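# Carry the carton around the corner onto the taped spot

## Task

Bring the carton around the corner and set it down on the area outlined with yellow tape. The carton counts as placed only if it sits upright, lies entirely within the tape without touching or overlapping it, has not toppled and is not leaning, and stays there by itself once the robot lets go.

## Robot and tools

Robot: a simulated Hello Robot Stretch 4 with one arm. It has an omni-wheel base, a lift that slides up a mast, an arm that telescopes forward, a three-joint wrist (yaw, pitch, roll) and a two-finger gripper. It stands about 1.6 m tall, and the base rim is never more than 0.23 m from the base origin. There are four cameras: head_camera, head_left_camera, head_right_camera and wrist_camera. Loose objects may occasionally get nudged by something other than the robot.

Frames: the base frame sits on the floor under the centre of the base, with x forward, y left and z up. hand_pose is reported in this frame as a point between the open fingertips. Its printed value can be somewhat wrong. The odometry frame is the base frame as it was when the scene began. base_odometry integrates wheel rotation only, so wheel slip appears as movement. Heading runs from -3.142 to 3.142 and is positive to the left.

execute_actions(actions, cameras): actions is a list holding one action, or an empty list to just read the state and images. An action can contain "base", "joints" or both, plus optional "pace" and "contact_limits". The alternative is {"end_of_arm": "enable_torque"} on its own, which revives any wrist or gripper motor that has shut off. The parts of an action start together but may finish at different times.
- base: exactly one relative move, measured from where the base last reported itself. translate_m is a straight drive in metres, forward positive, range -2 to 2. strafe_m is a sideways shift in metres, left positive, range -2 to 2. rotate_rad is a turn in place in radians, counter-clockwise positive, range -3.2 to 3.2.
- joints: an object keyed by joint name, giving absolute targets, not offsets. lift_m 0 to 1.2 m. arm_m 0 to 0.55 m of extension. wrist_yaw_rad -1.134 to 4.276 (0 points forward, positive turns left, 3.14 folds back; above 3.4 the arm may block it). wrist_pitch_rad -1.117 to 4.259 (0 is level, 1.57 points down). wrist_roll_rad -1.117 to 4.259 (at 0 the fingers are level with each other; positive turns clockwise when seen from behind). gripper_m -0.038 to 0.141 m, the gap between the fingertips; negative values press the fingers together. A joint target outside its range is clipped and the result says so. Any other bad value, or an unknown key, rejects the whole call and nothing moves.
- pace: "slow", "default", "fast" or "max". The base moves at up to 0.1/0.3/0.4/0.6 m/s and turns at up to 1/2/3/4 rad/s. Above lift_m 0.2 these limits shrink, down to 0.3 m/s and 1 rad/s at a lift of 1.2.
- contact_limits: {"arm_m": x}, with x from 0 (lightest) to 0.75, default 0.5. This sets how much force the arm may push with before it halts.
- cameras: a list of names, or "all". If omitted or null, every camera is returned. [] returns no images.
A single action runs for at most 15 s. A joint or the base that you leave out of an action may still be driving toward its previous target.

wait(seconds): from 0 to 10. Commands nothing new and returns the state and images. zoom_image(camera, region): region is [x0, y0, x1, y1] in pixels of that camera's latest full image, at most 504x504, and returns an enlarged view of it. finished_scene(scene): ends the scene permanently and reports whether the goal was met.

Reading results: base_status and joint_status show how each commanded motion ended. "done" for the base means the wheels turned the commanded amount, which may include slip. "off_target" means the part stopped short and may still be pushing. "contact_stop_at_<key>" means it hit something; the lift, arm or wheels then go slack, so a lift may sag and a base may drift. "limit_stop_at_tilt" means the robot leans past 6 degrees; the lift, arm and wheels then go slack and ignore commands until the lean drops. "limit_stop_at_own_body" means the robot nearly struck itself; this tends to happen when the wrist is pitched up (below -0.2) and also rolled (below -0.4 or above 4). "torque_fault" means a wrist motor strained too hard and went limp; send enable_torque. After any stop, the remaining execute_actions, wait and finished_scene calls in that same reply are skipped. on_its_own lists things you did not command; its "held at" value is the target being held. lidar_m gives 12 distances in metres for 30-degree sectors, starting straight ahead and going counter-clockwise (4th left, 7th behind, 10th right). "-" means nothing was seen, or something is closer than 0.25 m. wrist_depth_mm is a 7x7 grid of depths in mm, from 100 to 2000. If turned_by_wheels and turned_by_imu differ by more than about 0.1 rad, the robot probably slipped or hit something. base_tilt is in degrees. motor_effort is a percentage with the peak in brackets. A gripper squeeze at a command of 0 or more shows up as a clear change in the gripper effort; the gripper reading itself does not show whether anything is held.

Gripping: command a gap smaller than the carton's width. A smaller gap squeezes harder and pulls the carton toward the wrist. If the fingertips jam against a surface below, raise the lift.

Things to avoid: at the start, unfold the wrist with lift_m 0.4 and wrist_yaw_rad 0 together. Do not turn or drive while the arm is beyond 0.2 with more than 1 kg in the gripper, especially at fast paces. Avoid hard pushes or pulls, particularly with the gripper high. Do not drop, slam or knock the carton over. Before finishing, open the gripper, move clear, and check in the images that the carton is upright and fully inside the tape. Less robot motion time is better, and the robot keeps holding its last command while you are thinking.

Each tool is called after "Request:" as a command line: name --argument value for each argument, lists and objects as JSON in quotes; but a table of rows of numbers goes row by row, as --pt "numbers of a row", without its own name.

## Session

Request:
execute_actions --actions '[]'

Scene clock: 0.00 s.
base_odometry: x=+0.000 y=+0.000 heading=+0.000 (m, m, rad; odometry frame)
turned_by_wheels: +0.000 (rad since the last result)
turned_by_imu: +0.000 (rad since the last result)
base_tilt: forward=-0.6 right=+0.2 (deg)
lidar_m: 0.82 0.82 0.88 0.68 0.67 0.75 0.64 0.60 0.62 0.98 1.96 1.09
base_status: not commanded
joint_positions: lift_m=+0.219 arm_m=+0.001 wrist_yaw_rad=+3.223 wrist_pitch_rad=-0.014 wrist_roll_rad=+0.018 gripper_m=+0.057
joint_status: not commanded
motor_effort: lift_m=+20 arm_m=-1 wrist_yaw_rad=+2 wrist_pitch_rad=-7 wrist_roll_rad=+1 gripper_m=-2 wheel_0=+0 wheel_1=+0 wheel_2=+0 (%)
hand_pose: x=-0.1226 y=+0.0636 z=+0.4014 quat_wxyz=(-0.041, +0.006, +0.009, +0.999) (m; base frame)
wrist_depth_mm: - - 135 809 866 904 732 / - - 124 798 854 904 732 / - - 125 187 866 904 732 / - 111 136 788 854 904 741 / 185 230 750 798 854 904 750 / 191 707 732 798 196 904 741 / 190 699 750 778 854 831 750
pictures: head_camera, head_left_camera, head_right_camera, wrist_camera
camera_calibration (this result's frames):
wrist_camera: T_world_to_cam=[[-0.126284, 0.991108, -0.0419207, -0.046522], [-0.014352, -0.04408, -0.998925, 0.462038], [-0.99189, -0.125547, 0.019791, 0.101848], [0, 0, 0, 1]] pos_world=[0.101778, 0.0792617, 0.457576]
Images, in order (width x height): head_camera 420x560, head_left_camera 420x672, head_right_camera 420x672, wrist_camera 616x392.

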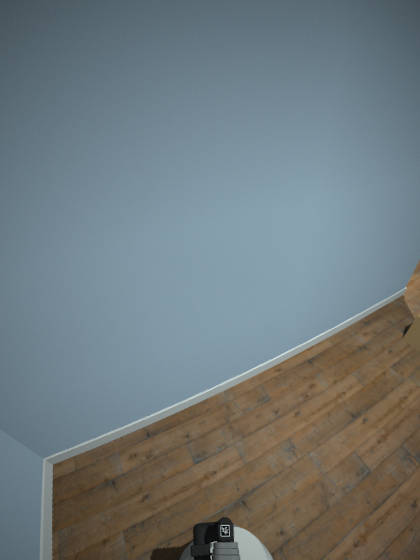

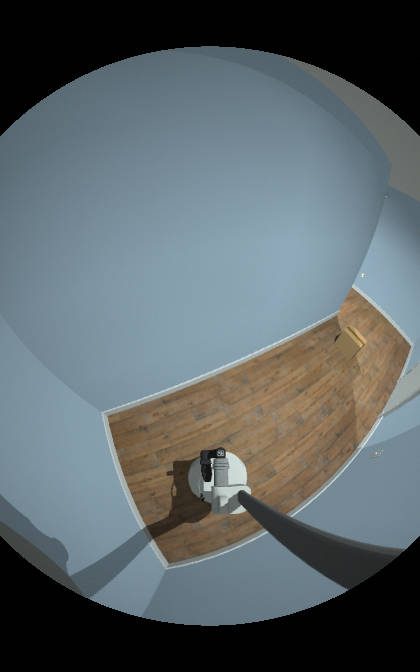

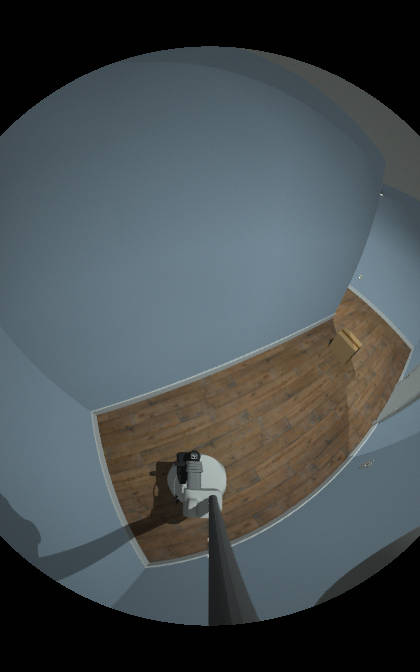

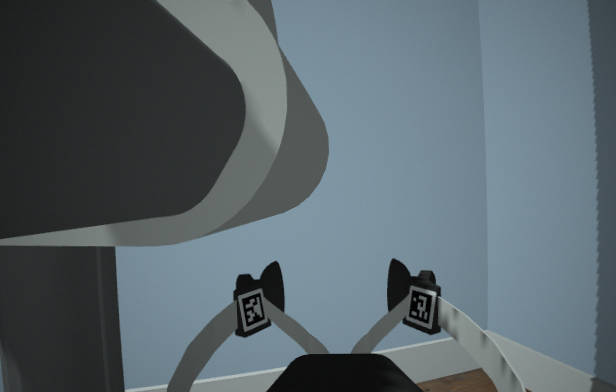

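Request:
execute_actions --actions '[{"base":{"rotate_rad":-1.17},"joints":{"lift_m":0.17}}]' --cameras '[]'

Request:
execute_actions --actions '[{"base":{"translate_m":1.0},"pace":"fast"}]' --cameras '["head_camera","head_left_camera"]'

Scene clock: 5.23 s.
base_odometry: x=+0.000 y=+0.000 heading=-1.170 (m, m, rad; odometry frame)
turned_by_wheels: -1.170 (rad since the last result)
turned_by_imu: -1.182 (rad since the last result)
base_tilt: forward=-0.7 right=+0.1 (deg)
lidar_m: 1.94 1.20 0.86 0.82 0.84 0.75 0.69 0.70 0.63 0.59 0.64 0.85
base_status: done
joint_positions: lift_m=+0.170 arm_m=+0.001 wrist_yaw_rad=+3.223 wrist_pitch_rad=-0.014 wrist_roll_rad=+0.018 gripper_m=+0.057
joint_status: all done
motor_effort: lift_m=+18(19) arm_m=-2(1) wrist_yaw_rad=+2(2) wrist_pitch_rad=-8(7) wrist_roll_rad=+0(1) gripper_m=-2(1) wheel_0=-1(6) wheel_1=-2(3) wheel_2=-2(5) (%)
hand_pose: x=-0.1226 y=+0.0636 z=+0.3522 quat_wxyz=(-0.041, +0.006, +0.009, +0.999) (m; base frame)
wrist_depth_mm: - - 135 831 809 798 778 / - - 124 831 809 809 778 / - - 125 186 809 798 788 / - 111 137 842 820 798 788 / 185 230 854 842 831 798 788 / 191 878 866 831 196 798 788 / 190 842 831 820 809 788 768
pictures: none
No camera images: the call's "cameras" was empty. Leave "cameras" out to get every camera's image.

Scene clock: 9.10 s.
base_odometry: x=+0.390 y=-0.921 heading=-1.170 (m, m, rad; odometry frame)
turned_by_wheels: +0.000 (rad since the last result)
turned_by_imu: -0.001 (rad since the last result)
base_tilt: forward=-0.6 right=+0.3 (deg)
lidar_m: 0.99 0.98 0.88 0.84 0.89 1.22 1.68 0.86 0.60 0.55 0.60 0.79
base_status: done
joint_positions: lift_m=+0.170 arm_m=+0.001 wrist_yaw_rad=+3.223 wrist_pitch_rad=-0.014 wrist_roll_rad=+0.018 gripper_m=+0.057
joint_status: not commanded
motor_effort: lift_m=+18(18) arm_m=-2(2) wrist_yaw_rad=+1(1) wrist_pitch_rad=-7(7) wrist_roll_rad=+1(1) gripper_m=-3(3) wheel_0=-1(6) wheel_1=-1(3) wheel_2=+0(10) (%)
hand_pose: x=-0.1226 y=+0.0636 z=+0.3522 quat_wxyz=(-0.041, +0.006, +0.009, +0.999) (m; base frame)
wrist_depth_mm: - - 135 1808 1808 1756 1397 / - - 124 1863 1808 1756 1397 / - - 125 186 1863 1756 1430 / - 111 137 1808 1808 1808 1430 / 185 231 1863 1808 1808 1756 1464 / 191 1138 1138 1205 196 1255 1205 / 190 831 831 891 866 798 854
pictures: head_camera, head_left_camera
Images, in order (width x height): head_camera 420x560, head_left_camera 420x672.

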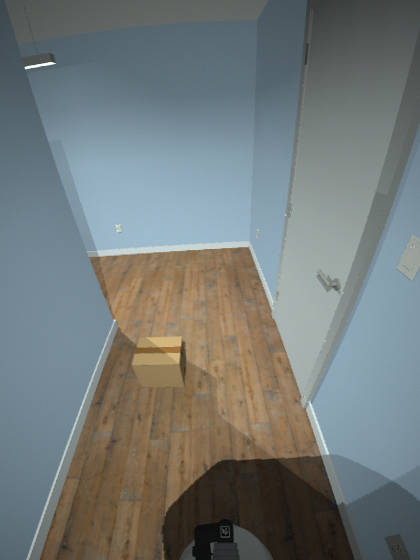

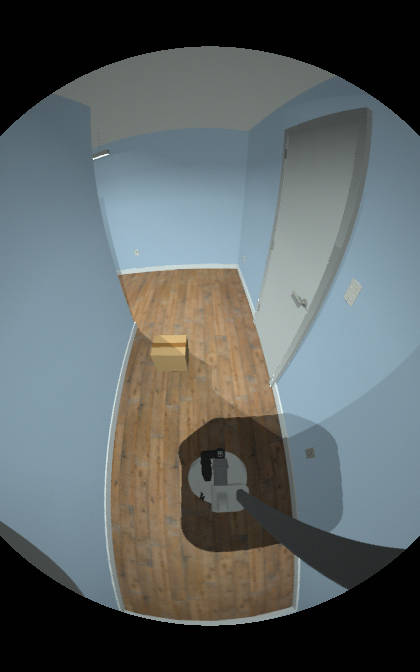

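Request:
execute_actions --actions '[{"base":{"rotate_rad":0.03}}]' --cameras '[]'

Request:
execute_actions --actions '[{"base":{"strafe_m":0.4}}]' --cameras '[]'

Request:
execute_actions --actions '[{"base":{"translate_m":0.6}}]' --cameras '["head_camera"]'

Scene clock: 14.87 s.
base_odometry: x=+0.390 y=-0.921 heading=-1.141 (m, m, rad; odometry frame)
turned_by_wheels: +0.030 (rad since the last result)
turned_by_imu: +0.030 (rad since the last result)
base_tilt: forward=-0.9 right=+0.3 (deg)
lidar_m: 0.99 0.99 0.89 0.85 0.88 1.24 1.68 0.87 0.61 0.55 0.60 0.80
base_status: done
joint_positions: lift_m=+0.170 arm_m=+0.001 wrist_yaw_rad=+3.223 wrist_pitch_rad=-0.014 wrist_roll_rad=+0.018 gripper_m=+0.057
joint_status: not commanded
motor_effort: lift_m=+18(18) arm_m=-2(2) wrist_yaw_rad=+2(1) wrist_pitch_rad=-7(6) wrist_roll_rad=+1(1) gripper_m=-3(3) wheel_0=-1(2) wheel_1=+0(2) wheel_2=+1(1) (%)
hand_pose: x=-0.1226 y=+0.0636 z=+0.3522 quat_wxyz=(-0.041, +0.006, +0.009, +0.999) (m; base frame)
wrist_depth_mm: - - 135 1863 1808 1708 1430 / - - 124 1863 1808 1756 1464 / - - 125 186 1756 1756 1499 / - 111 137 1808 1756 1756 1499 / 185 231 1808 1808 1756 1756 1499 / 191 1078 1118 1205 196 1229 1182 / 190 842 831 891 854 788 866
pictures: none
No camera images: the call's "cameras" was empty. Leave "cameras" out to get every camera's image.

Scene clock: 17.53 s.
base_odometry: x=+0.753 y=-0.754 heading=-1.140 (m, m, rad; odometry frame)
turned_by_wheels: +0.000 (rad since the last result)
turned_by_imu: +0.002 (rad since the last result)
base_tilt: forward=-0.6 right=+0.2 (deg)
lidar_m: 0.95 0.70 0.46 0.45 0.49 0.66 1.68 1.42 0.98 0.94 1.00 1.33
base_status: done
joint_positions: lift_m=+0.170 arm_m=+0.001 wrist_yaw_rad=+3.223 wrist_pitch_rad=-0.014 wrist_roll_rad=+0.018 gripper_m=+0.057
joint_status: not commanded
motor_effort: lift_m=+18(18) arm_m=-2(1) wrist_yaw_rad=+2(2) wrist_pitch_rad=-7(8) wrist_roll_rad=+0(0) gripper_m=-3(2) wheel_0=+1(7) wheel_1=+1(7) wheel_2=+1(0) (%)
hand_pose: x=-0.1226 y=+0.0636 z=+0.3522 quat_wxyz=(-0.041, +0.006, +0.009, +0.999) (m; base frame)
wrist_depth_mm: - - 135 1808 1808 1205 750 / - - 124 1863 1808 1229 759 / - - 125 186 1808 1281 768 / - 111 136 1863 1808 1281 778 / 186 230 1921 1863 1756 1308 778 / 191 1229 1118 1182 196 1042 778 / 190 842 831 891 866 798 750
pictures: none
No camera images: the call's "cameras" was empty. Leave "cameras" out to get every camera's image.

Scene clock: 21.00 s.
base_odometry: x=+1.004 y=-1.299 heading=-1.140 (m, m, rad; odometry frame)
turned_by_wheels: +0.000 (rad since the last result)
turned_by_imu: -0.001 (rad since the last result)
base_tilt: forward=-0.6 right=+0.3 (deg)
lidar_m: 0.36 0.38 0.48 0.46 0.48 0.69 1.85 1.38 0.99 0.92 0.96 0.39
base_status: done
joint_positions: lift_m=+0.170 arm_m=+0.001 wrist_yaw_rad=+3.223 wrist_pitch_rad=-0.014 wrist_roll_rad=+0.018 gripper_m=+0.057
joint_status: not commanded
motor_effort: lift_m=+18(18) arm_m=-1(1) wrist_yaw_rad=+2(1) wrist_pitch_rad=-8(7) wrist_roll_rad=+1(0) gripper_m=-2(3) wheel_0=+0(6) wheel_1=+0(2) wheel_2=+2(10) (%)
hand_pose: x=-0.1226 y=+0.0636 z=+0.3522 quat_wxyz=(-0.041, +0.006, +0.009, +0.999) (m; base frame)
wrist_depth_mm: - - 135 - - 1229 759 / - - 124 - - 1255 768 / - - 125 187 - 1308 778 / - 111 137 - - 1336 798 / 186 230 - - - 1308 788 / 191 1229 1138 1205 196 1078 788 / 190 831 842 878 854 798 768
pictures: head_camera
Images, in order (width x height): head_camera 420x560.

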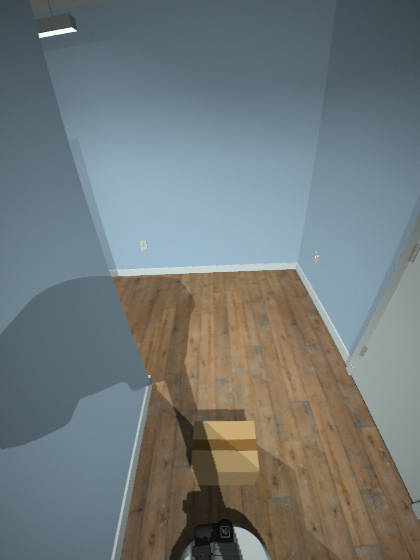

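Centred about right (like the stable case).

Request:
execute_actions --actions '[{"base":{"translate_m":0.8},"pace":"slow"}]' --cameras '["head_camera","head_left_camera"]'

action 0: "base": translate_m = 0.8 would last too long for one action: at the pace "slow" translate_m can be at most 0.766 in either direction: name a faster pace, or command the rest in another action

Request:
execute_actions --actions '[{"base":{"translate_m":0.75},"pace":"slow"}]' --cameras '["head_camera","head_left_camera"]'

Scene clock: 34.73 s.
base_odometry: x=+1.317 y=-1.981 heading=-1.140 (m, m, rad; odometry frame)
turned_by_wheels: +0.000 (rad since the last result)
turned_by_imu: -0.003 (rad since the last result)
base_tilt: forward=-0.6 right=+0.2 (deg)
lidar_m: 0.25 0.27 0.50 0.45 0.49 0.71 1.93 1.41 0.96 0.91 0.96 0.25
base_status: done
joint_positions: lift_m=+0.170 arm_m=+0.001 wrist_yaw_rad=+3.223 wrist_pitch_rad=-0.014 wrist_roll_rad=+0.018 gripper_m=+0.057
joint_status: not commanded
motor_effort: lift_m=+18(18) arm_m=-1(2) wrist_yaw_rad=+2(1) wrist_pitch_rad=-7(8) wrist_roll_rad=+0(0) gripper_m=-2(1) wheel_0=+2(8) wheel_1=+2(4) wheel_2=-5(8) (%)
hand_pose: x=-0.1226 y=+0.0636 z=+0.3522 quat_wxyz=(-0.041, +0.006, +0.009, +0.999) (m; base frame)
wrist_depth_mm: - - 135 - - 1229 768 / - - 124 - - 1281 778 / - - 125 186 - 1308 788 / - 111 136 - - 1336 798 / 186 230 - - - 1336 798 / 191 1229 1118 1182 196 1118 809 / 190 842 831 891 866 798 778
pictures: head_camera, head_left_camera
Images, in order (width x height): head_camera 420x560, head_left_camera 420x672.

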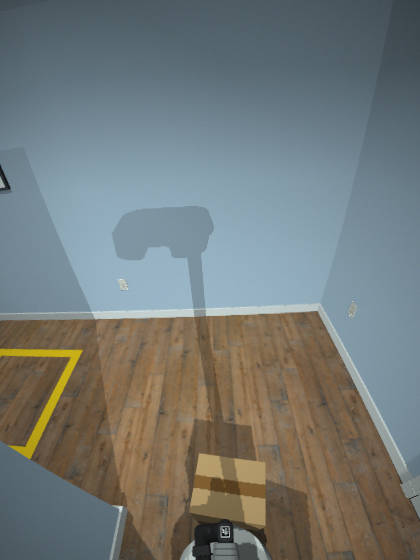

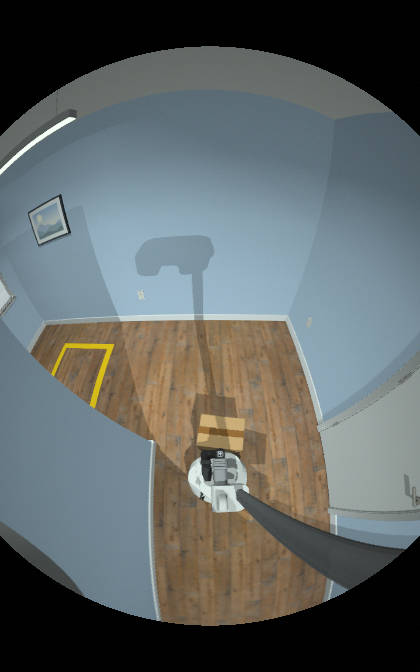

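Request:
execute_actions --actions '[{"base":{"strafe_m":-0.05},"pace":"slow"}]' --cameras '[]'

Request:
execute_actions --actions '[{"base":{"translate_m":0.5},"pace":"slow"}]' --cameras '["head_camera","head_left_camera"]'

Scene clock: 39.07 s.
base_odometry: x=+1.271 y=-2.001 heading=-1.140 (m, m, rad; odometry frame)
turned_by_wheels: +0.000 (rad since the last result)
turned_by_imu: -0.001 (rad since the last result)
base_tilt: forward=-0.7 right=+0.2 (deg)
lidar_m: 0.25 0.25 0.57 0.51 0.54 0.78 2.14 1.32 0.91 0.87 0.92 0.25
base_status: done
joint_positions: lift_m=+0.170 arm_m=+0.001 wrist_yaw_rad=+3.223 wrist_pitch_rad=-0.014 wrist_roll_rad=+0.018 gripper_m=+0.057
joint_status: not commanded
motor_effort: lift_m=+18(18) arm_m=-2(2) wrist_yaw_rad=+1(1) wrist_pitch_rad=-7(7) wrist_roll_rad=+1(0) gripper_m=-2(3) wheel_0=+5(9) wheel_1=-1(4) wheel_2=-3(6) (%)
hand_pose: x=-0.1226 y=+0.0636 z=+0.3522 quat_wxyz=(-0.041, +0.006, +0.009, +0.999) (m; base frame)
wrist_depth_mm: - - 135 - - 1397 866 / - - 124 - - 1397 866 / - - 125 186 - 1464 891 / - 111 136 - - 1499 891 / 185 231 - - - 1499 891 / 191 1229 1138 1229 196 1160 904 / 190 842 842 891 878 809 809
pictures: none
No camera images: the call's "cameras" was empty. Leave "cameras" out to get every camera's image.

Scene clock: 45.33 s.
base_odometry: x=+1.480 y=-2.455 heading=-1.140 (m, m, rad; odometry frame)
turned_by_wheels: +0.000 (rad since the last result)
turned_by_imu: -0.001 (rad since the last result)
base_tilt: forward=-0.8 right=+0.1 (deg)
lidar_m: 0.25 0.25 0.28 0.88 0.59 0.79 2.16 1.23 0.88 0.88 0.94 0.26
base_status: done
joint_positions: lift_m=+0.170 arm_m=+0.001 wrist_yaw_rad=+3.223 wrist_pitch_rad=-0.014 wrist_roll_rad=+0.018 gripper_m=+0.057
joint_status: not commanded
motor_effort: lift_m=+18(18) arm_m=-2(2) wrist_yaw_rad=+2(1) wrist_pitch_rad=-7(6) wrist_roll_rad=+1(1) gripper_m=-4(1) wheel_0=+7(9) wheel_1=+3(4) wheel_2=-5(11) (%)
hand_pose: x=-0.1226 y=+0.0636 z=+0.3522 quat_wxyz=(-0.041, +0.006, +0.009, +0.999) (m; base frame)
wrist_depth_mm: - - 135 - - 1397 866 / - - 124 - - 1430 878 / - - 125 186 - 1464 891 / - 111 137 - - 1464 904 / 186 231 - - - 1499 904 / 191 1205 1118 1205 196 1138 904 / 190 831 831 891 866 798 809
pictures: head_camera, head_left_camera
Images, in order (width x height): head_camera 420x560, head_left_camera 420x672.

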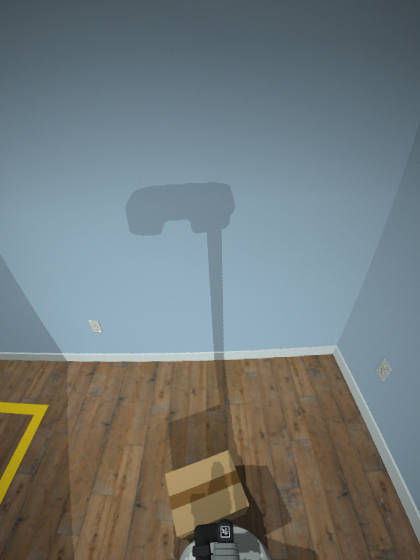

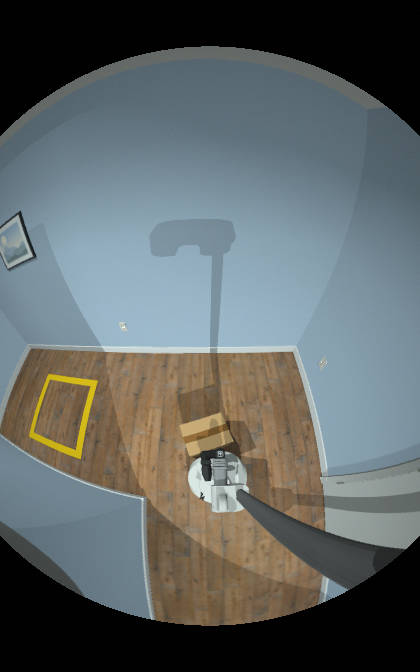

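Request:
execute_actions --actions '[{"base":{"translate_m":-0.05}}]' --cameras '[]'

Request:
execute_actions --actions '[{"base":{"strafe_m":-0.5}}]' --cameras '[]'

Request:
execute_actions --actions '[{"base":{"translate_m":0.46}}]' --cameras '[]'

Request:
execute_actions --actions '[{"base":{"rotate_rad":1.555}}]' --cameras '["head_camera"]'

Scene clock: 53.40 s.
base_odometry: x=+1.459 y=-2.410 heading=-1.140 (m, m, rad; odometry frame)
turned_by_wheels: +0.000 (rad since the last result)
turned_by_imu: -0.001 (rad since the last result)
base_tilt: forward=-0.6 right=+0.1 (deg)
lidar_m: 0.25 0.25 1.73 0.71 0.55 0.76 2.13 1.26 0.92 0.87 0.94 0.29
base_status: done
joint_positions: lift_m=+0.170 arm_m=+0.001 wrist_yaw_rad=+3.223 wrist_pitch_rad=-0.014 wrist_roll_rad=+0.018 gripper_m=+0.057
joint_status: not commanded
motor_effort: lift_m=+18(18) arm_m=-2(1) wrist_yaw_rad=+1(2) wrist_pitch_rad=-7(8) wrist_roll_rad=-1(1) gripper_m=-1(3) wheel_0=+1(8) wheel_1=+0(5) wheel_2=+0(6) (%)
hand_pose: x=-0.1226 y=+0.0636 z=+0.3522 quat_wxyz=(-0.041, +0.006, +0.009, +0.999) (m; base frame)
wrist_depth_mm: - - 135 - - 1366 866 / - - 124 - - 1397 878 / - - 125 186 - 1499 891 / - 111 136 - - 1499 904 / 185 230 - - - 1499 904 / 191 1229 1118 1229 196 1138 904 / 190 842 831 891 854 788 820
pictures: none
No camera images: the call's "cameras" was empty. Leave "cameras" out to get every camera's image.

Scene clock: 56.40 s.
base_odometry: x=+1.005 y=-2.619 heading=-1.140 (m, m, rad; odometry frame)
turned_by_wheels: +0.000 (rad since the last result)
turned_by_imu: -0.003 (rad since the last result)
base_tilt: forward=-0.6 right=+0.2 (deg)
lidar_m: 1.23 0.63 0.47 1.03 1.08 1.45 1.70 0.58 0.40 0.38 0.41 0.56
base_status: done
joint_positions: lift_m=+0.170 arm_m=+0.001 wrist_yaw_rad=+3.223 wrist_pitch_rad=-0.014 wrist_roll_rad=+0.018 gripper_m=+0.057
joint_status: not commanded
motor_effort: lift_m=+18(18) arm_m=-2(2) wrist_yaw_rad=+2(2) wrist_pitch_rad=-7(7) wrist_roll_rad=+0(0) gripper_m=-5(3) wheel_0=-2(8) wheel_1=+0(7) wheel_2=+1(2) (%)
hand_pose: x=-0.1226 y=+0.0636 z=+0.3522 quat_wxyz=(-0.041, +0.006, +0.009, +0.999) (m; base frame)
wrist_depth_mm: - - 135 - - - 1756 / - - 124 - - - 1756 / - - 125 186 - - 1756 / - 111 137 - - - 1863 / 186 230 1366 - - - 1708 / 191 809 1025 1205 196 1255 1205 / 190 788 831 904 866 798 854
pictures: none
No camera images: the call's "cameras" was empty. Leave "cameras" out to get every camera's image.

Scene clock: 59.43 s.
base_odometry: x=+1.197 y=-3.037 heading=-1.140 (m, m, rad; odometry frame)
turned_by_wheels: +0.000 (rad since the last result)
turned_by_imu: +0.000 (rad since the last result)
base_tilt: forward=-0.5 right=+0.1 (deg)
lidar_m: 0.76 0.78 1.12 0.39 0.42 1.47 1.69 0.59 0.41 0.38 0.41 0.55
base_status: done
joint_positions: lift_m=+0.170 arm_m=+0.001 wrist_yaw_rad=+3.223 wrist_pitch_rad=-0.014 wrist_roll_rad=+0.018 gripper_m=+0.057
joint_status: not commanded
motor_effort: lift_m=+18(18) arm_m=-1(1) wrist_yaw_rad=+1(2) wrist_pitch_rad=-7(8) wrist_roll_rad=+0(0) gripper_m=-2(0) wheel_0=+1(4) wheel_1=+1(4) wheel_2=+1(8) (%)
hand_pose: x=-0.1226 y=+0.0636 z=+0.3522 quat_wxyz=(-0.041, +0.006, +0.009, +0.999) (m; base frame)
wrist_depth_mm: - - 135 - - - 1756 / - - 124 - - - 1756 / - - 125 186 - - 1808 / - 111 137 - - - 1808 / 186 231 1308 - - - 1708 / 191 778 1025 1205 196 1229 1182 / 190 768 842 891 866 809 854
pictures: none
No camera images: the call's "cameras" was empty. Leave "cameras" out to get every camera's image.

Scene clock: 61.47 s.
base_odometry: x=+1.197 y=-3.037 heading=+0.415 (m, m, rad; odometry frame)
turned_by_wheels: +1.555 (rad since the last result)
turned_by_imu: +1.568 (rad since the last result)
base_tilt: forward=-0.7 right=+0.2 (deg)
lidar_m: 0.40 0.41 1.40 1.88 0.57 0.40 0.37 0.40 0.55 0.75 0.80 1.06
base_status: done
joint_positions: lift_m=+0.170 arm_m=+0.001 wrist_yaw_rad=+3.223 wrist_pitch_rad=-0.014 wrist_roll_rad=+0.018 gripper_m=+0.057
joint_status: not commanded
motor_effort: lift_m=+18(18) arm_m=-2(2) wrist_yaw_rad=+2(2) wrist_pitch_rad=-7(8) wrist_roll_rad=+0(0) gripper_m=-2(2) wheel_0=+0(5) wheel_1=+0(4) wheel_2=+2(5) (%)
hand_pose: x=-0.1226 y=+0.0636 z=+0.3522 quat_wxyz=(-0.041, +0.006, +0.009, +0.999) (m; base frame)
wrist_depth_mm: - - 135 525 521 504 492 / - - 124 521 517 504 492 / - - 125 186 517 504 492 / - 111 136 525 521 504 492 / 185 230 544 535 521 508 500 / 192 559 549 530 196 504 500 / 190 559 549 530 521 508 500
pictures: head_camera
Images, in order (width x height): head_camera 420x560.

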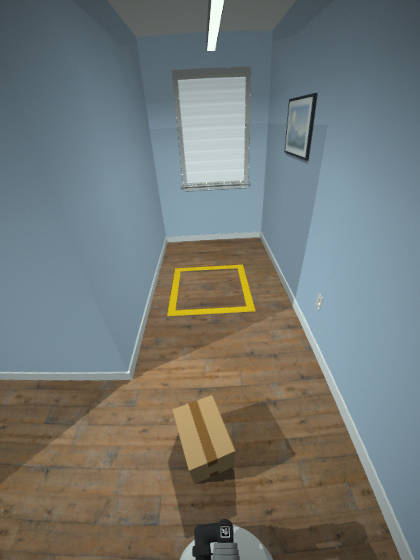

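Request:
execute_actions --actions '[{"base":{"strafe_m":0.04}}]' --cameras '[]'

Request:
execute_actions --actions '[{"base":{"translate_m":0.4},"pace":"slow"}]' --cameras '["head_camera"]'

Scene clock: 65.83 s.
base_odometry: x=+1.181 y=-3.000 heading=+0.416 (m, m, rad; odometry frame)
turned_by_wheels: +0.000 (rad since the last result)
turned_by_imu: +0.000 (rad since the last result)
base_tilt: forward=-0.6 right=+0.2 (deg)
lidar_m: 0.38 0.39 1.40 1.88 0.57 0.41 0.38 0.41 0.57 0.80 0.84 1.14
base_status: done
joint_positions: lift_m=+0.170 arm_m=+0.001 wrist_yaw_rad=+3.223 wrist_pitch_rad=-0.014 wrist_roll_rad=+0.018 gripper_m=+0.057
joint_status: not commanded
motor_effort: lift_m=+18(18) arm_m=-2(1) wrist_yaw_rad=+1(2) wrist_pitch_rad=-7(7) wrist_roll_rad=+0(0) gripper_m=-4(4) wheel_0=+1(6) wheel_1=+1(6) wheel_2=+1(2) (%)
hand_pose: x=-0.1226 y=+0.0636 z=+0.3522 quat_wxyz=(-0.041, +0.006, +0.009, +0.999) (m; base frame)
wrist_depth_mm: - - 135 530 517 500 492 / - - 124 521 517 504 500 / - - 125 187 521 508 496 / - 111 136 525 517 504 496 / 186 230 544 535 521 508 496 / 191 559 544 530 196 504 500 / 190 559 544 535 521 504 496
pictures: none
No camera images: the call's "cameras" was empty. Leave "cameras" out to get every camera's image.

Scene clock: 71.13 s.
base_odometry: x=+1.547 y=-2.839 heading=+0.416 (m, m, rad; odometry frame)
turned_by_wheels: +0.000 (rad since the last result)
turned_by_imu: -0.001 (rad since the last result)
base_tilt: forward=-0.7 right=+0.1 (deg)
lidar_m: 0.25 0.26 0.87 2.27 1.15 0.83 0.77 0.82 0.85 0.80 0.83 1.11
base_status: done
joint_positions: lift_m=+0.170 arm_m=+0.001 wrist_yaw_rad=+3.223 wrist_pitch_rad=-0.014 wrist_roll_rad=+0.018 gripper_m=+0.057
joint_status: not commanded
motor_effort: lift_m=+18(18) arm_m=-1(2) wrist_yaw_rad=+1(2) wrist_pitch_rad=-7(7) wrist_roll_rad=-1(0) gripper_m=-1(0) wheel_0=+6(9) wheel_1=+3(5) wheel_2=-5(8) (%)
hand_pose: x=-0.1226 y=+0.0636 z=+0.3522 quat_wxyz=(-0.041, +0.006, +0.009, +0.999) (m; base frame)
wrist_depth_mm: - - 135 917 904 878 842 / - - 124 917 891 866 831 / - - 125 186 917 891 842 / - 111 136 917 904 878 854 / 186 231 960 946 904 891 854 / 191 976 960 931 196 904 854 / 190 842 831 891 866 798 842
pictures: head_camera
Images, in order (width x height): head_camera 420x560.

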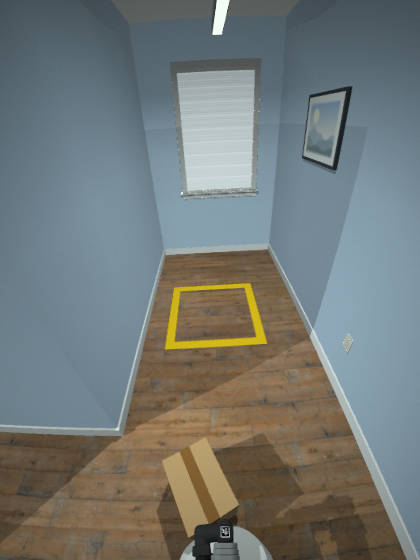

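Got worse; shift left.

Request:
execute_actions --actions '[{"base":{"translate_m":-0.08}}]' --cameras '[]'

Request:
execute_actions --actions '[{"base":{"strafe_m":0.13}}]' --cameras '[]'

Request:
execute_actions --actions '[{"base":{"translate_m":0.25},"pace":"slow"}]' --cameras '["head_camera"]'

Scene clock: 75.53 s.
base_odometry: x=+1.474 y=-2.871 heading=+0.416 (m, m, rad; odometry frame)
turned_by_wheels: +0.000 (rad since the last result)
turned_by_imu: -0.001 (rad since the last result)
base_tilt: forward=-0.5 right=+0.3 (deg)
lidar_m: 0.28 0.27 0.97 2.52 1.06 0.75 0.69 0.73 0.84 0.80 0.83 1.13
base_status: done
joint_positions: lift_m=+0.170 arm_m=+0.001 wrist_yaw_rad=+3.223 wrist_pitch_rad=-0.014 wrist_roll_rad=+0.018 gripper_m=+0.057
joint_status: not commanded
motor_effort: lift_m=+18(18) arm_m=-2(1) wrist_yaw_rad=+2(2) wrist_pitch_rad=-9(8) wrist_roll_rad=+0(1) gripper_m=-4(1) wheel_0=+1(3) wheel_1=+0(4) wheel_2=-3(8) (%)
hand_pose: x=-0.1226 y=+0.0636 z=+0.3522 quat_wxyz=(-0.041, +0.006, +0.009, +0.999) (m; base frame)
wrist_depth_mm: - - 135 842 831 809 788 / - - 124 842 820 809 798 / - - 125 186 831 798 798 / - 111 136 842 831 809 798 / 185 231 878 854 831 820 798 / 191 891 866 854 196 809 788 / 190 831 831 842 820 788 778
pictures: none
No camera images: the call's "cameras" was empty. Leave "cameras" out to get every camera's image.

Scene clock: 77.17 s.
base_odometry: x=+1.421 y=-2.752 heading=+0.416 (m, m, rad; odometry frame)
turned_by_wheels: +0.000 (rad since the last result)
turned_by_imu: +0.000 (rad since the last result)
base_tilt: forward=-0.8 right=+0.1 (deg)
lidar_m: 0.25 0.38 1.00 2.49 1.05 0.74 0.70 0.73 0.99 0.92 0.96 0.30
base_status: done
joint_positions: lift_m=+0.170 arm_m=+0.001 wrist_yaw_rad=+3.223 wrist_pitch_rad=-0.014 wrist_roll_rad=+0.018 gripper_m=+0.057
joint_status: not commanded
motor_effort: lift_m=+18(18) arm_m=-2(2) wrist_yaw_rad=+2(2) wrist_pitch_rad=-8(8) wrist_roll_rad=+1(0) gripper_m=-3(3) wheel_0=+1(5) wheel_1=+0(8) wheel_2=-1(2) (%)
hand_pose: x=-0.1226 y=+0.0636 z=+0.3522 quat_wxyz=(-0.041, +0.006, +0.009, +0.999) (m; base frame)
wrist_depth_mm: - - 135 854 831 809 768 / - - 124 854 831 809 768 / - - 125 187 831 809 768 / - 111 137 842 842 809 778 / 186 229 878 854 842 809 778 / 191 904 878 854 196 820 778 / 190 842 842 831 820 778 768
pictures: none
No camera images: the call's "cameras" was empty. Leave "cameras" out to get every camera's image.

Scene clock: 80.93 s.
base_odometry: x=+1.650 y=-2.651 heading=+0.416 (m, m, rad; odometry frame)
turned_by_wheels: +0.000 (rad since the last result)
turned_by_imu: +0.000 (rad since the last result)
base_tilt: forward=-0.6 right=+0.4 (deg)
lidar_m: 0.26 0.68 0.66 1.70 1.42 1.00 0.93 0.98 0.96 0.92 0.95 0.25
base_status: done
joint_positions: lift_m=+0.170 arm_m=+0.001 wrist_yaw_rad=+3.223 wrist_pitch_rad=-0.014 wrist_roll_rad=+0.018 gripper_m=+0.057
joint_status: not commanded
motor_effort: lift_m=+18(18) arm_m=-1(1) wrist_yaw_rad=+1(1) wrist_pitch_rad=-8(7) wrist_roll_rad=+0(1) gripper_m=-3(2) wheel_0=+7(10) wheel_1=+1(4) wheel_2=-4(12) (%)
hand_pose: x=-0.1226 y=+0.0636 z=+0.3522 quat_wxyz=(-0.041, +0.006, +0.009, +0.999) (m; base frame)
wrist_depth_mm: - - 135 1078 1078 1008 1008 / - - 124 1078 1060 1025 1008 / - - 125 186 1078 1025 1008 / - 111 136 1078 1078 1025 1008 / 185 230 1118 1098 1078 1008 1025 / 191 1138 1118 1098 196 1025 1025 / 190 831 842 891 866 798 854
pictures: head_camera
Images, in order (width x height): head_camera 420x560.

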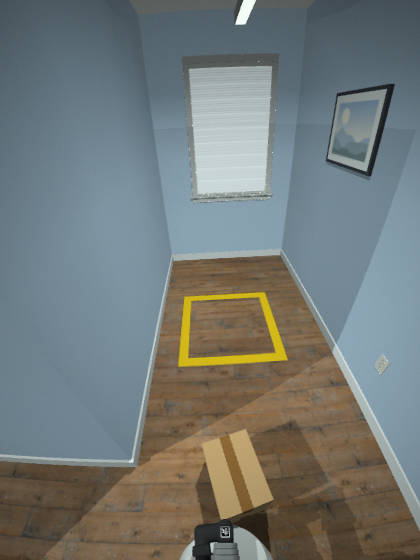

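Request:
execute_actions --actions '[{"base":{"translate_m":-0.06}}]' --cameras '[]'

Request:
execute_actions --actions '[{"base":{"strafe_m":-0.11}}]' --cameras '[]'

Request:
execute_actions --actions '[{"base":{"translate_m":0.3},"pace":"slow"}]' --cameras '["head_camera"]'

Scene clock: 85.90 s.
base_odometry: x=+1.595 y=-2.675 heading=+0.416 (m, m, rad; odometry frame)
turned_by_wheels: +0.000 (rad since the last result)
turned_by_imu: -0.001 (rad since the last result)
base_tilt: forward=-0.8 right=+0.1 (deg)
lidar_m: 0.25 0.71 0.74 1.91 1.31 0.94 0.87 0.93 0.98 0.92 0.95 0.30
base_status: done
joint_positions: lift_m=+0.170 arm_m=+0.001 wrist_yaw_rad=+3.223 wrist_pitch_rad=-0.014 wrist_roll_rad=+0.018 gripper_m=+0.057
joint_status: not commanded
motor_effort: lift_m=+18(18) arm_m=-2(2) wrist_yaw_rad=+1(2) wrist_pitch_rad=-7(8) wrist_roll_rad=+0(1) gripper_m=-1(3) wheel_0=-1(5) wheel_1=+1(6) wheel_2=-1(8) (%)
hand_pose: x=-0.1226 y=+0.0636 z=+0.3522 quat_wxyz=(-0.041, +0.006, +0.009, +0.999) (m; base frame)
wrist_depth_mm: - - 135 1025 1025 960 946 / - - 124 1025 1025 976 946 / - - 125 186 1025 991 960 / - 111 136 1025 1025 976 946 / 185 231 1078 1042 1025 1008 960 / 191 1098 1060 1042 196 976 946 / 190 831 842 891 854 798 866
pictures: none
No camera images: the call's "cameras" was empty. Leave "cameras" out to get every camera's image.

Scene clock: 87.43 s.
base_odometry: x=+1.639 y=-2.776 heading=+0.416 (m, m, rad; odometry frame)
turned_by_wheels: +0.000 (rad since the last result)
turned_by_imu: -0.001 (rad since the last result)
base_tilt: forward=-0.6 right=+0.3 (deg)
lidar_m: 0.27 0.29 0.77 1.90 1.33 0.96 0.89 0.91 0.86 0.80 0.79 1.13
base_status: done
joint_positions: lift_m=+0.170 arm_m=+0.001 wrist_yaw_rad=+3.223 wrist_pitch_rad=-0.014 wrist_roll_rad=+0.018 gripper_m=+0.057
joint_status: not commanded
motor_effort: lift_m=+17(18) arm_m=-2(2) wrist_yaw_rad=+2(1) wrist_pitch_rad=-8(7) wrist_roll_rad=+0(1) gripper_m=-3(4) wheel_0=-1(7) wheel_1=+1(5) wheel_2=+1(0) (%)
hand_pose: x=-0.1226 y=+0.0636 z=+0.3522 quat_wxyz=(-0.041, +0.006, +0.009, +0.999) (m; base frame)
wrist_depth_mm: - - 135 1025 1008 991 946 / - - 124 1025 1008 991 931 / - - 125 187 1008 976 946 / - 111 136 1025 1008 991 960 / 186 230 1078 1060 1025 991 946 / 191 1078 1078 1042 196 991 960 / 190 842 842 904 866 788 854
pictures: none
No camera images: the call's "cameras" was empty. Leave "cameras" out to get every camera's image.

Scene clock: 91.73 s.
base_odometry: x=+1.913 y=-2.655 heading=+0.416 (m, m, rad; odometry frame)
turned_by_wheels: +0.000 (rad since the last result)
turned_by_imu: -0.001 (rad since the last result)
base_tilt: forward=-0.6 right=+0.3 (deg)
lidar_m: 0.25 0.25 0.64 0.90 1.72 1.26 1.18 1.20 0.81 0.77 0.83 1.12
base_status: done
joint_positions: lift_m=+0.170 arm_m=+0.001 wrist_yaw_rad=+3.223 wrist_pitch_rad=-0.014 wrist_roll_rad=+0.018 gripper_m=+0.057
joint_status: not commanded
motor_effort: lift_m=+18(18) arm_m=-2(1) wrist_yaw_rad=+2(1) wrist_pitch_rad=-8(8) wrist_roll_rad=+1(0) gripper_m=-3(3) wheel_0=+5(8) wheel_1=+2(5) wheel_2=-4(9) (%)
hand_pose: x=-0.1226 y=+0.0636 z=+0.3522 quat_wxyz=(-0.041, +0.006, +0.009, +0.999) (m; base frame)
wrist_depth_mm: - - 135 1308 1281 1255 1229 / - - 124 1308 1308 1255 1205 / - - 125 186 1281 1281 1229 / - 111 136 1336 1336 1281 1229 / 186 231 1366 1336 1308 1281 1255 / 191 1229 1138 1182 196 1229 1182 / 190 831 842 891 866 788 854
pictures: head_camera
Images, in order (width x height): head_camera 420x560.

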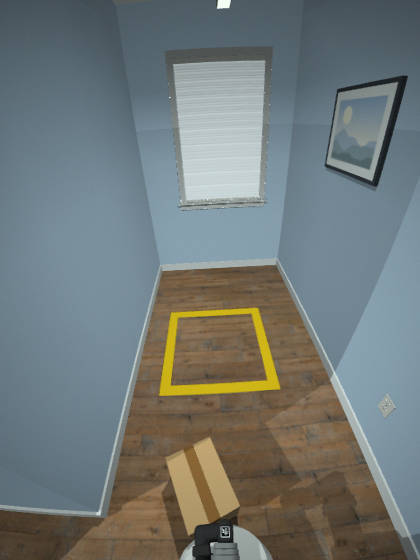

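Request:
execute_actions --actions '[{"base":{"translate_m":-0.07}}]' --cameras '[]'

Request:
execute_actions --actions '[{"base":{"strafe_m":0.09}}]' --cameras '[]'

Request:
execute_actions --actions '[{"base":{"translate_m":0.33},"pace":"slow"}]' --cameras '["head_camera"]'

Scene clock: 99.57 s.
base_odometry: x=+1.849 y=-2.683 heading=+0.416 (m, m, rad; odometry frame)
turned_by_wheels: +0.000 (rad since the last result)
turned_by_imu: -0.001 (rad since the last result)
base_tilt: forward=-0.6 right=+0.2 (deg)
lidar_m: 0.26 0.25 0.65 1.13 1.64 1.18 1.12 1.16 0.85 0.80 0.81 1.14
base_status: done
joint_positions: lift_m=+0.170 arm_m=+0.001 wrist_yaw_rad=+3.223 wrist_pitch_rad=-0.014 wrist_roll_rad=+0.018 gripper_m=+0.057
joint_status: not commanded
motor_effort: lift_m=+18(18) arm_m=-2(2) wrist_yaw_rad=+2(1) wrist_pitch_rad=-7(7) wrist_roll_rad=+0(0) gripper_m=-3(4) wheel_0=+0(4) wheel_1=+0(2) wheel_2=-2(8) (%)
hand_pose: x=-0.1226 y=+0.0636 z=+0.3522 quat_wxyz=(-0.041, +0.006, +0.009, +0.999) (m; base frame)
wrist_depth_mm: - - 135 1229 1229 1205 1182 / - - 124 1255 1229 1182 1160 / - - 125 186 1255 1205 1182 / - 111 136 1255 1229 1205 1182 / 185 230 1281 1281 1255 1229 1182 / 191 1229 1138 1205 196 1182 1160 / 190 842 842 891 866 788 866
pictures: none
No camera images: the call's "cameras" was empty. Leave "cameras" out to get every camera's image.

Scene clock: 100.97 s.
base_odometry: x=+1.813 y=-2.601 heading=+0.416 (m, m, rad; odometry frame)
turned_by_wheels: +0.000 (rad since the last result)
turned_by_imu: +0.000 (rad since the last result)
base_tilt: forward=-0.7 right=+0.3 (deg)
lidar_m: 0.25 0.25 0.58 1.12 1.64 1.18 1.12 1.17 0.95 0.89 0.94 0.31
base_status: done
joint_positions: lift_m=+0.170 arm_m=+0.001 wrist_yaw_rad=+3.223 wrist_pitch_rad=-0.014 wrist_roll_rad=+0.018 gripper_m=+0.057
joint_status: not commanded
motor_effort: lift_m=+18(17) arm_m=-1(2) wrist_yaw_rad=+1(2) wrist_pitch_rad=-7(7) wrist_roll_rad=+1(0) gripper_m=-2(4) wheel_0=+0(7) wheel_1=-1(7) wheel_2=+0(1) (%)
hand_pose: x=-0.1226 y=+0.0636 z=+0.3522 quat_wxyz=(-0.041, +0.006, +0.009, +0.999) (m; base frame)
wrist_depth_mm: - - 135 1255 1229 1182 1160 / - - 124 1281 1229 1182 1160 / - - 125 186 1229 1182 1182 / - 111 136 1255 1229 1182 1160 / 186 231 1336 1255 1255 1205 1160 / 191 1229 1118 1205 196 1160 1160 / 190 842 820 891 854 809 854
pictures: none
No camera images: the call's "cameras" was empty. Leave "cameras" out to get every camera's image.

Scene clock: 105.57 s.
base_odometry: x=+2.114 y=-2.467 heading=+0.417 (m, m, rad; odometry frame)
turned_by_wheels: +0.001 (rad since the last result)
turned_by_imu: +0.000 (rad since the last result)
base_tilt: forward=-0.7 right=+0.1 (deg)
lidar_m: 0.25 0.28 0.52 0.49 2.15 1.54 1.46 1.32 0.92 0.87 0.91 0.25
base_status: done
joint_positions: lift_m=+0.170 arm_m=+0.001 wrist_yaw_rad=+3.223 wrist_pitch_rad=-0.014 wrist_roll_rad=+0.018 gripper_m=+0.057
joint_status: not commanded
motor_effort: lift_m=+18(18) arm_m=-1(2) wrist_yaw_rad=+2(1) wrist_pitch_rad=-8(6) wrist_roll_rad=+0(0) gripper_m=-3(3) wheel_0=+8(9) wheel_1=+3(4) wheel_2=-4(10) (%)
hand_pose: x=-0.1226 y=+0.0636 z=+0.3522 quat_wxyz=(-0.041, +0.006, +0.009, +0.999) (m; base frame)
wrist_depth_mm: - - 135 1576 1576 1464 1464 / - - 124 1576 1576 1499 1464 / - - 125 187 1537 1464 1464 / - 111 136 1537 1576 1499 1499 / 185 230 1661 1576 1576 1499 1464 / 191 1205 1118 1205 196 1255 1182 / 190 842 831 891 878 798 854
pictures: head_camera
Images, in order (width x height): head_camera 420x560.

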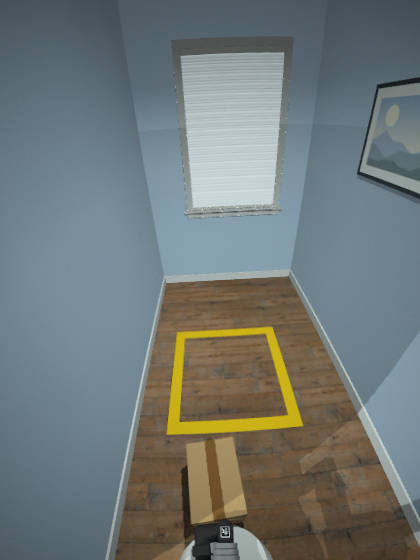

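Request:
execute_actions --actions '[{"base":{"translate_m":0.3},"pace":"slow"}]' --cameras '["head_camera"]'

Scene clock: 115.60 s.
base_odometry: x=+2.388 y=-2.346 heading=+0.417 (m, m, rad; odometry frame)
turned_by_wheels: +0.000 (rad since the last result)
turned_by_imu: -0.001 (rad since the last result)
base_tilt: forward=-0.7 right=+0.4 (deg)
lidar_m: 0.25 0.27 0.53 0.48 0.50 1.81 1.75 1.32 0.93 0.86 0.89 1.20
base_status: done
joint_positions: lift_m=+0.170 arm_m=+0.001 wrist_yaw_rad=+3.223 wrist_pitch_rad=-0.014 wrist_roll_rad=+0.018 gripper_m=+0.057
joint_status: not commanded
motor_effort: lift_m=+18(18) arm_m=-2(1) wrist_yaw_rad=+2(2) wrist_pitch_rad=-7(7) wrist_roll_rad=+0(0) gripper_m=-1(5) wheel_0=+6(11) wheel_1=+4(8) wheel_2=-4(10) (%)
hand_pose: x=-0.1226 y=+0.0636 z=+0.3522 quat_wxyz=(-0.041, +0.006, +0.009, +0.999) (m; base frame)
wrist_depth_mm: - - 135 1863 1863 1808 1756 / - - 124 1863 1808 1808 1708 / - - 125 186 1863 1808 1756 / - 111 137 1921 1863 1756 1756 / 186 231 1983 1863 1863 1808 1756 / 191 1229 1118 1205 196 1229 1182 / 190 842 842 878 866 798 866
pictures: head_camera
Images, in order (width x height): head_camera 420x560.

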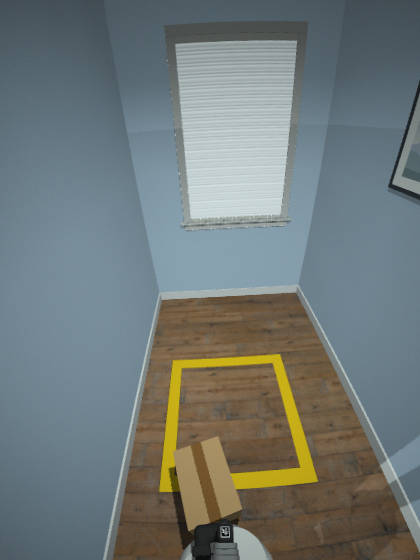

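Drifting left; push from the left corner.

Request:
execute_actions --actions '[{"base":{"translate_m":-0.07}}]' --cameras '[]'

Request:
execute_actions --actions '[{"base":{"strafe_m":0.14}}]' --cameras '[]'

Request:
execute_actions --actions '[{"base":{"translate_m":0.35},"pace":"slow"}]' --cameras '["head_camera","head_right_camera"]'

Scene clock: 121.27 s.
base_odometry: x=+2.324 y=-2.374 heading=+0.417 (m, m, rad; odometry frame)
turned_by_wheels: +0.000 (rad since the last result)
turned_by_imu: -0.001 (rad since the last result)
base_tilt: forward=-0.7 right=+0.2 (deg)
lidar_m: 0.25 0.28 0.53 0.49 0.52 1.77 1.68 1.34 0.92 0.87 0.91 1.19
base_status: done
joint_positions: lift_m=+0.170 arm_m=+0.001 wrist_yaw_rad=+3.223 wrist_pitch_rad=-0.014 wrist_roll_rad=+0.018 gripper_m=+0.057
joint_status: not commanded
motor_effort: lift_m=+18(18) arm_m=-2(2) wrist_yaw_rad=+1(2) wrist_pitch_rad=-8(7) wrist_roll_rad=+1(1) gripper_m=-4(3) wheel_0=+1(7) wheel_1=+1(4) wheel_2=-1(8) (%)
hand_pose: x=-0.1226 y=+0.0636 z=+0.3522 quat_wxyz=(-0.041, +0.006, +0.009, +0.999) (m; base frame)
wrist_depth_mm: - - 135 1863 1756 1708 1661 / - - 124 1808 1808 1756 1756 / - - 125 186 1756 1708 1618 / - 111 136 1863 1756 1708 1708 / 185 231 1921 1808 1808 1756 1708 / 192 1205 1138 1182 196 1255 1160 / 190 831 842 891 854 798 854
pictures: none
No camera images: the call's "cameras" was empty. Leave "cameras" out to get every camera's image.

Scene clock: 122.93 s.
base_odometry: x=+2.268 y=-2.246 heading=+0.417 (m, m, rad; odometry frame)
turned_by_wheels: +0.000 (rad since the last result)
turned_by_imu: +0.000 (rad since the last result)
base_tilt: forward=-0.7 right=+0.0 (deg)
lidar_m: 0.25 0.54 0.38 0.34 0.38 1.76 1.67 1.53 1.09 1.00 1.07 0.27
base_status: done
joint_positions: lift_m=+0.170 arm_m=+0.001 wrist_yaw_rad=+3.223 wrist_pitch_rad=-0.014 wrist_roll_rad=+0.018 gripper_m=+0.057
joint_status: not commanded
motor_effort: lift_m=+18(18) arm_m=-1(2) wrist_yaw_rad=+2(2) wrist_pitch_rad=-8(7) wrist_roll_rad=+1(0) gripper_m=-4(4) wheel_0=+1(8) wheel_1=-2(9) wheel_2=-1(1) (%)
hand_pose: x=-0.1226 y=+0.0636 z=+0.3522 quat_wxyz=(-0.041, +0.006, +0.009, +0.999) (m; base frame)
wrist_depth_mm: - - 135 1863 1756 1708 1661 / - - 124 1863 1808 1708 1661 / - - 125 187 1808 1708 1708 / - 111 136 1756 1756 1708 1708 / 186 231 1921 1863 1808 1756 1708 / 191 1229 1138 1205 196 1229 1182 / 190 831 842 891 866 798 854
pictures: none
No camera images: the call's "cameras" was empty. Leave "cameras" out to get every camera's image.

Scene clock: 127.70 s.
base_odometry: x=+2.587 y=-2.104 heading=+0.417 (m, m, rad; odometry frame)
turned_by_wheels: +0.000 (rad since the last result)
turned_by_imu: -0.001 (rad since the last result)
base_tilt: forward=-0.7 right=+0.1 (deg)
lidar_m: 0.25 0.57 0.39 0.36 0.37 0.54 2.02 1.50 1.04 0.98 0.25 0.25
base_status: done
joint_positions: lift_m=+0.170 arm_m=+0.001 wrist_yaw_rad=+3.223 wrist_pitch_rad=-0.014 wrist_roll_rad=+0.018 gripper_m=+0.057
joint_status: not commanded
motor_effort: lift_m=+18(18) arm_m=-2(2) wrist_yaw_rad=+1(1) wrist_pitch_rad=-7(7) wrist_roll_rad=+1(0) gripper_m=-6(2) wheel_0=+4(9) wheel_1=+2(5) wheel_2=-4(10) (%)
hand_pose: x=-0.1226 y=+0.0636 z=+0.3522 quat_wxyz=(-0.041, +0.006, +0.009, +0.999) (m; base frame)
wrist_depth_mm: - - 135 - - - 580 / - - 124 - - - 591 / - - 125 186 - - 580 / - 111 136 - - - 585 / 185 230 - - - - 591 / 191 1205 1098 1182 196 1205 609 / 190 831 831 891 866 809 591
pictures: head_camera, head_right_camera
Images, in order (width x height): head_camera 420x560, head_right_camera 420x672.

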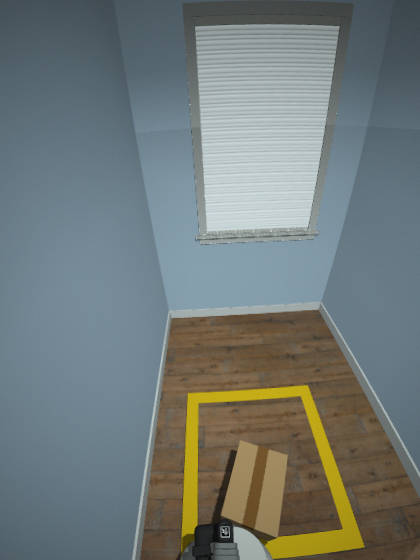

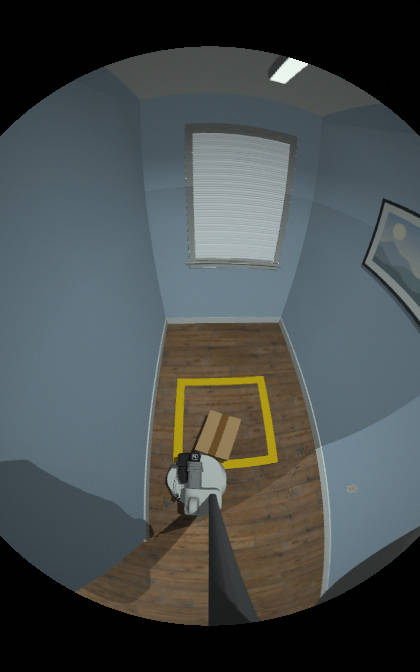

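Request:
execute_actions --actions '[{"base":{"translate_m":-0.1}}]' --cameras '[]'

Request:
execute_actions --actions '[{"base":{"strafe_m":-0.17}}]' --cameras '[]'

Request:
execute_actions --actions '[{"base":{"translate_m":0.23},"pace":"slow"}]' --cameras '[]'

Request:
execute_actions --actions '[{"base":{"translate_m":-0.35}}]' --cameras '["head_camera"]'

Scene clock: 133.13 s.
base_odometry: x=+2.496 y=-2.145 heading=+0.417 (m, m, rad; odometry frame)
turned_by_wheels: +0.000 (rad since the last result)
turned_by_imu: -0.001 (rad since the last result)
base_tilt: forward=-0.6 right=+0.2 (deg)
lidar_m: 0.29 0.57 0.38 0.36 0.39 0.53 1.94 1.51 1.07 1.00 1.06 0.28
base_status: done
joint_positions: lift_m=+0.170 arm_m=+0.001 wrist_yaw_rad=+3.223 wrist_pitch_rad=-0.014 wrist_roll_rad=+0.018 gripper_m=+0.057
joint_status: not commanded
motor_effort: lift_m=+18(18) arm_m=-1(2) wrist_yaw_rad=+2(1) wrist_pitch_rad=-9(8) wrist_roll_rad=+0(1) gripper_m=-3(3) wheel_0=+0(6) wheel_1=+2(4) wheel_2=+0(7) (%)
hand_pose: x=-0.1226 y=+0.0636 z=+0.3522 quat_wxyz=(-0.041, +0.006, +0.009, +0.999) (m; base frame)
wrist_depth_mm: - - 135 - - 1983 1921 / - - 124 - - 1921 1921 / - - 125 186 - 1983 1983 / - 111 136 - - 1983 1863 / 185 230 - - - 1983 1921 / 191 1205 1118 1182 197 1229 1182 / 190 842 831 891 854 798 809
pictures: none
No camera images: the call's "cameras" was empty. Leave "cameras" out to get every camera's image.

Scene clock: 134.97 s.
base_odometry: x=+2.565 y=-2.300 heading=+0.417 (m, m, rad; odometry frame)
turned_by_wheels: +0.000 (rad since the last result)
turned_by_imu: -0.001 (rad since the last result)
base_tilt: forward=-0.8 right=+0.2 (deg)
lidar_m: 0.25 0.30 0.55 0.54 0.55 2.00 1.93 1.27 0.88 0.83 0.85 1.14
base_status: done
joint_positions: lift_m=+0.170 arm_m=+0.001 wrist_yaw_rad=+3.223 wrist_pitch_rad=-0.014 wrist_roll_rad=+0.018 gripper_m=+0.057
joint_status: not commanded
motor_effort: lift_m=+18(18) arm_m=-1(2) wrist_yaw_rad=+3(2) wrist_pitch_rad=-7(7) wrist_roll_rad=-1(0) gripper_m=-2(3) wheel_0=-1(8) wheel_1=+1(4) wheel_2=+1(1) (%)
hand_pose: x=-0.1226 y=+0.0636 z=+0.3522 quat_wxyz=(-0.041, +0.006, +0.009, +0.999) (m; base frame)
wrist_depth_mm: - - 135 - - 1921 1921 / - - 124 - - 1921 1921 / - - 125 186 - 1921 1921 / - 111 136 - - 1921 1921 / 186 230 - - - 1921 1921 / 191 1229 1118 1205 196 1229 1182 / 189 842 842 878 866 809 854
pictures: none
No camera images: the call's "cameras" was empty. Leave "cameras" out to get every camera's image.

Scene clock: 138.57 s.
base_odometry: x=+2.775 y=-2.207 heading=+0.417 (m, m, rad; odometry frame)
turned_by_wheels: +0.000 (rad since the last result)
turned_by_imu: -0.001 (rad since the last result)
base_tilt: forward=-0.7 right=+0.1 (deg)
lidar_m: 0.25 0.25 0.55 0.53 0.57 0.78 2.15 1.26 0.87 0.83 0.84 1.16
base_status: done
joint_positions: lift_m=+0.170 arm_m=+0.001 wrist_yaw_rad=+3.223 wrist_pitch_rad=-0.014 wrist_roll_rad=+0.018 gripper_m=+0.057
joint_status: not commanded
motor_effort: lift_m=+18(18) arm_m=-2(2) wrist_yaw_rad=+2(1) wrist_pitch_rad=-8(7) wrist_roll_rad=+0(1) gripper_m=-4(5) wheel_0=+3(4) wheel_1=+2(4) wheel_2=-6(8) (%)
hand_pose: x=-0.1226 y=+0.0636 z=+0.3522 quat_wxyz=(-0.041, +0.006, +0.009, +0.999) (m; base frame)
wrist_depth_mm: - - 135 - - - - / - - 124 - - - - / - - 125 187 - - - / - 111 137 - - - - / 186 231 - - - - - / 191 1255 1138 1205 196 1205 1182 / 190 831 831 878 866 798 854
pictures: none
No camera images: the call's "cameras" was empty. Leave "cameras" out to get every camera's image.

Scene clock: 141.23 s.
base_odometry: x=+2.455 y=-2.349 heading=+0.417 (m, m, rad; odometry frame)
turned_by_wheels: +0.000 (rad since the last result)
turned_by_imu: +0.000 (rad since the last result)
base_tilt: forward=-0.7 right=+0.3 (deg)
lidar_m: 0.52 0.57 0.55 0.52 0.56 1.85 1.80 1.28 0.89 0.84 0.87 1.18
base_status: done
joint_positions: lift_m=+0.170 arm_m=+0.001 wrist_yaw_rad=+3.223 wrist_pitch_rad=-0.014 wrist_roll_rad=+0.018 gripper_m=+0.057
joint_status: not commanded
motor_effort: lift_m=+18(18) arm_m=-2(2) wrist_yaw_rad=+2(2) wrist_pitch_rad=-8(7) wrist_roll_rad=+1(1) gripper_m=-3(2) wheel_0=+2(2) wheel_1=+2(2) wheel_2=-2(8) (%)
hand_pose: x=-0.1226 y=+0.0636 z=+0.3522 quat_wxyz=(-0.041, +0.006, +0.009, +0.999) (m; base frame)
wrist_depth_mm: - - 135 1921 1921 1863 1808 / - - 124 1921 1921 1808 1808 / - - 125 187 1921 1863 1808 / - 111 136 1983 1921 1863 1808 / 185 230 1983 1983 1863 1808 1808 / 191 1229 1118 1205 196 1229 1182 / 190 854 842 891 866 798 866
pictures: head_camera
Images, in order (width x height): head_camera 420x560.

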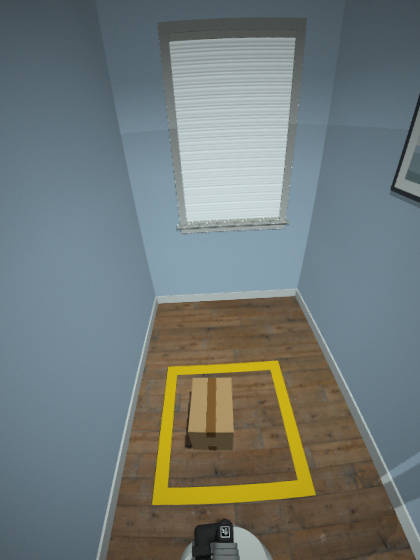

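Request:
finished_scene --scene 2

The scene is finished: the task was done.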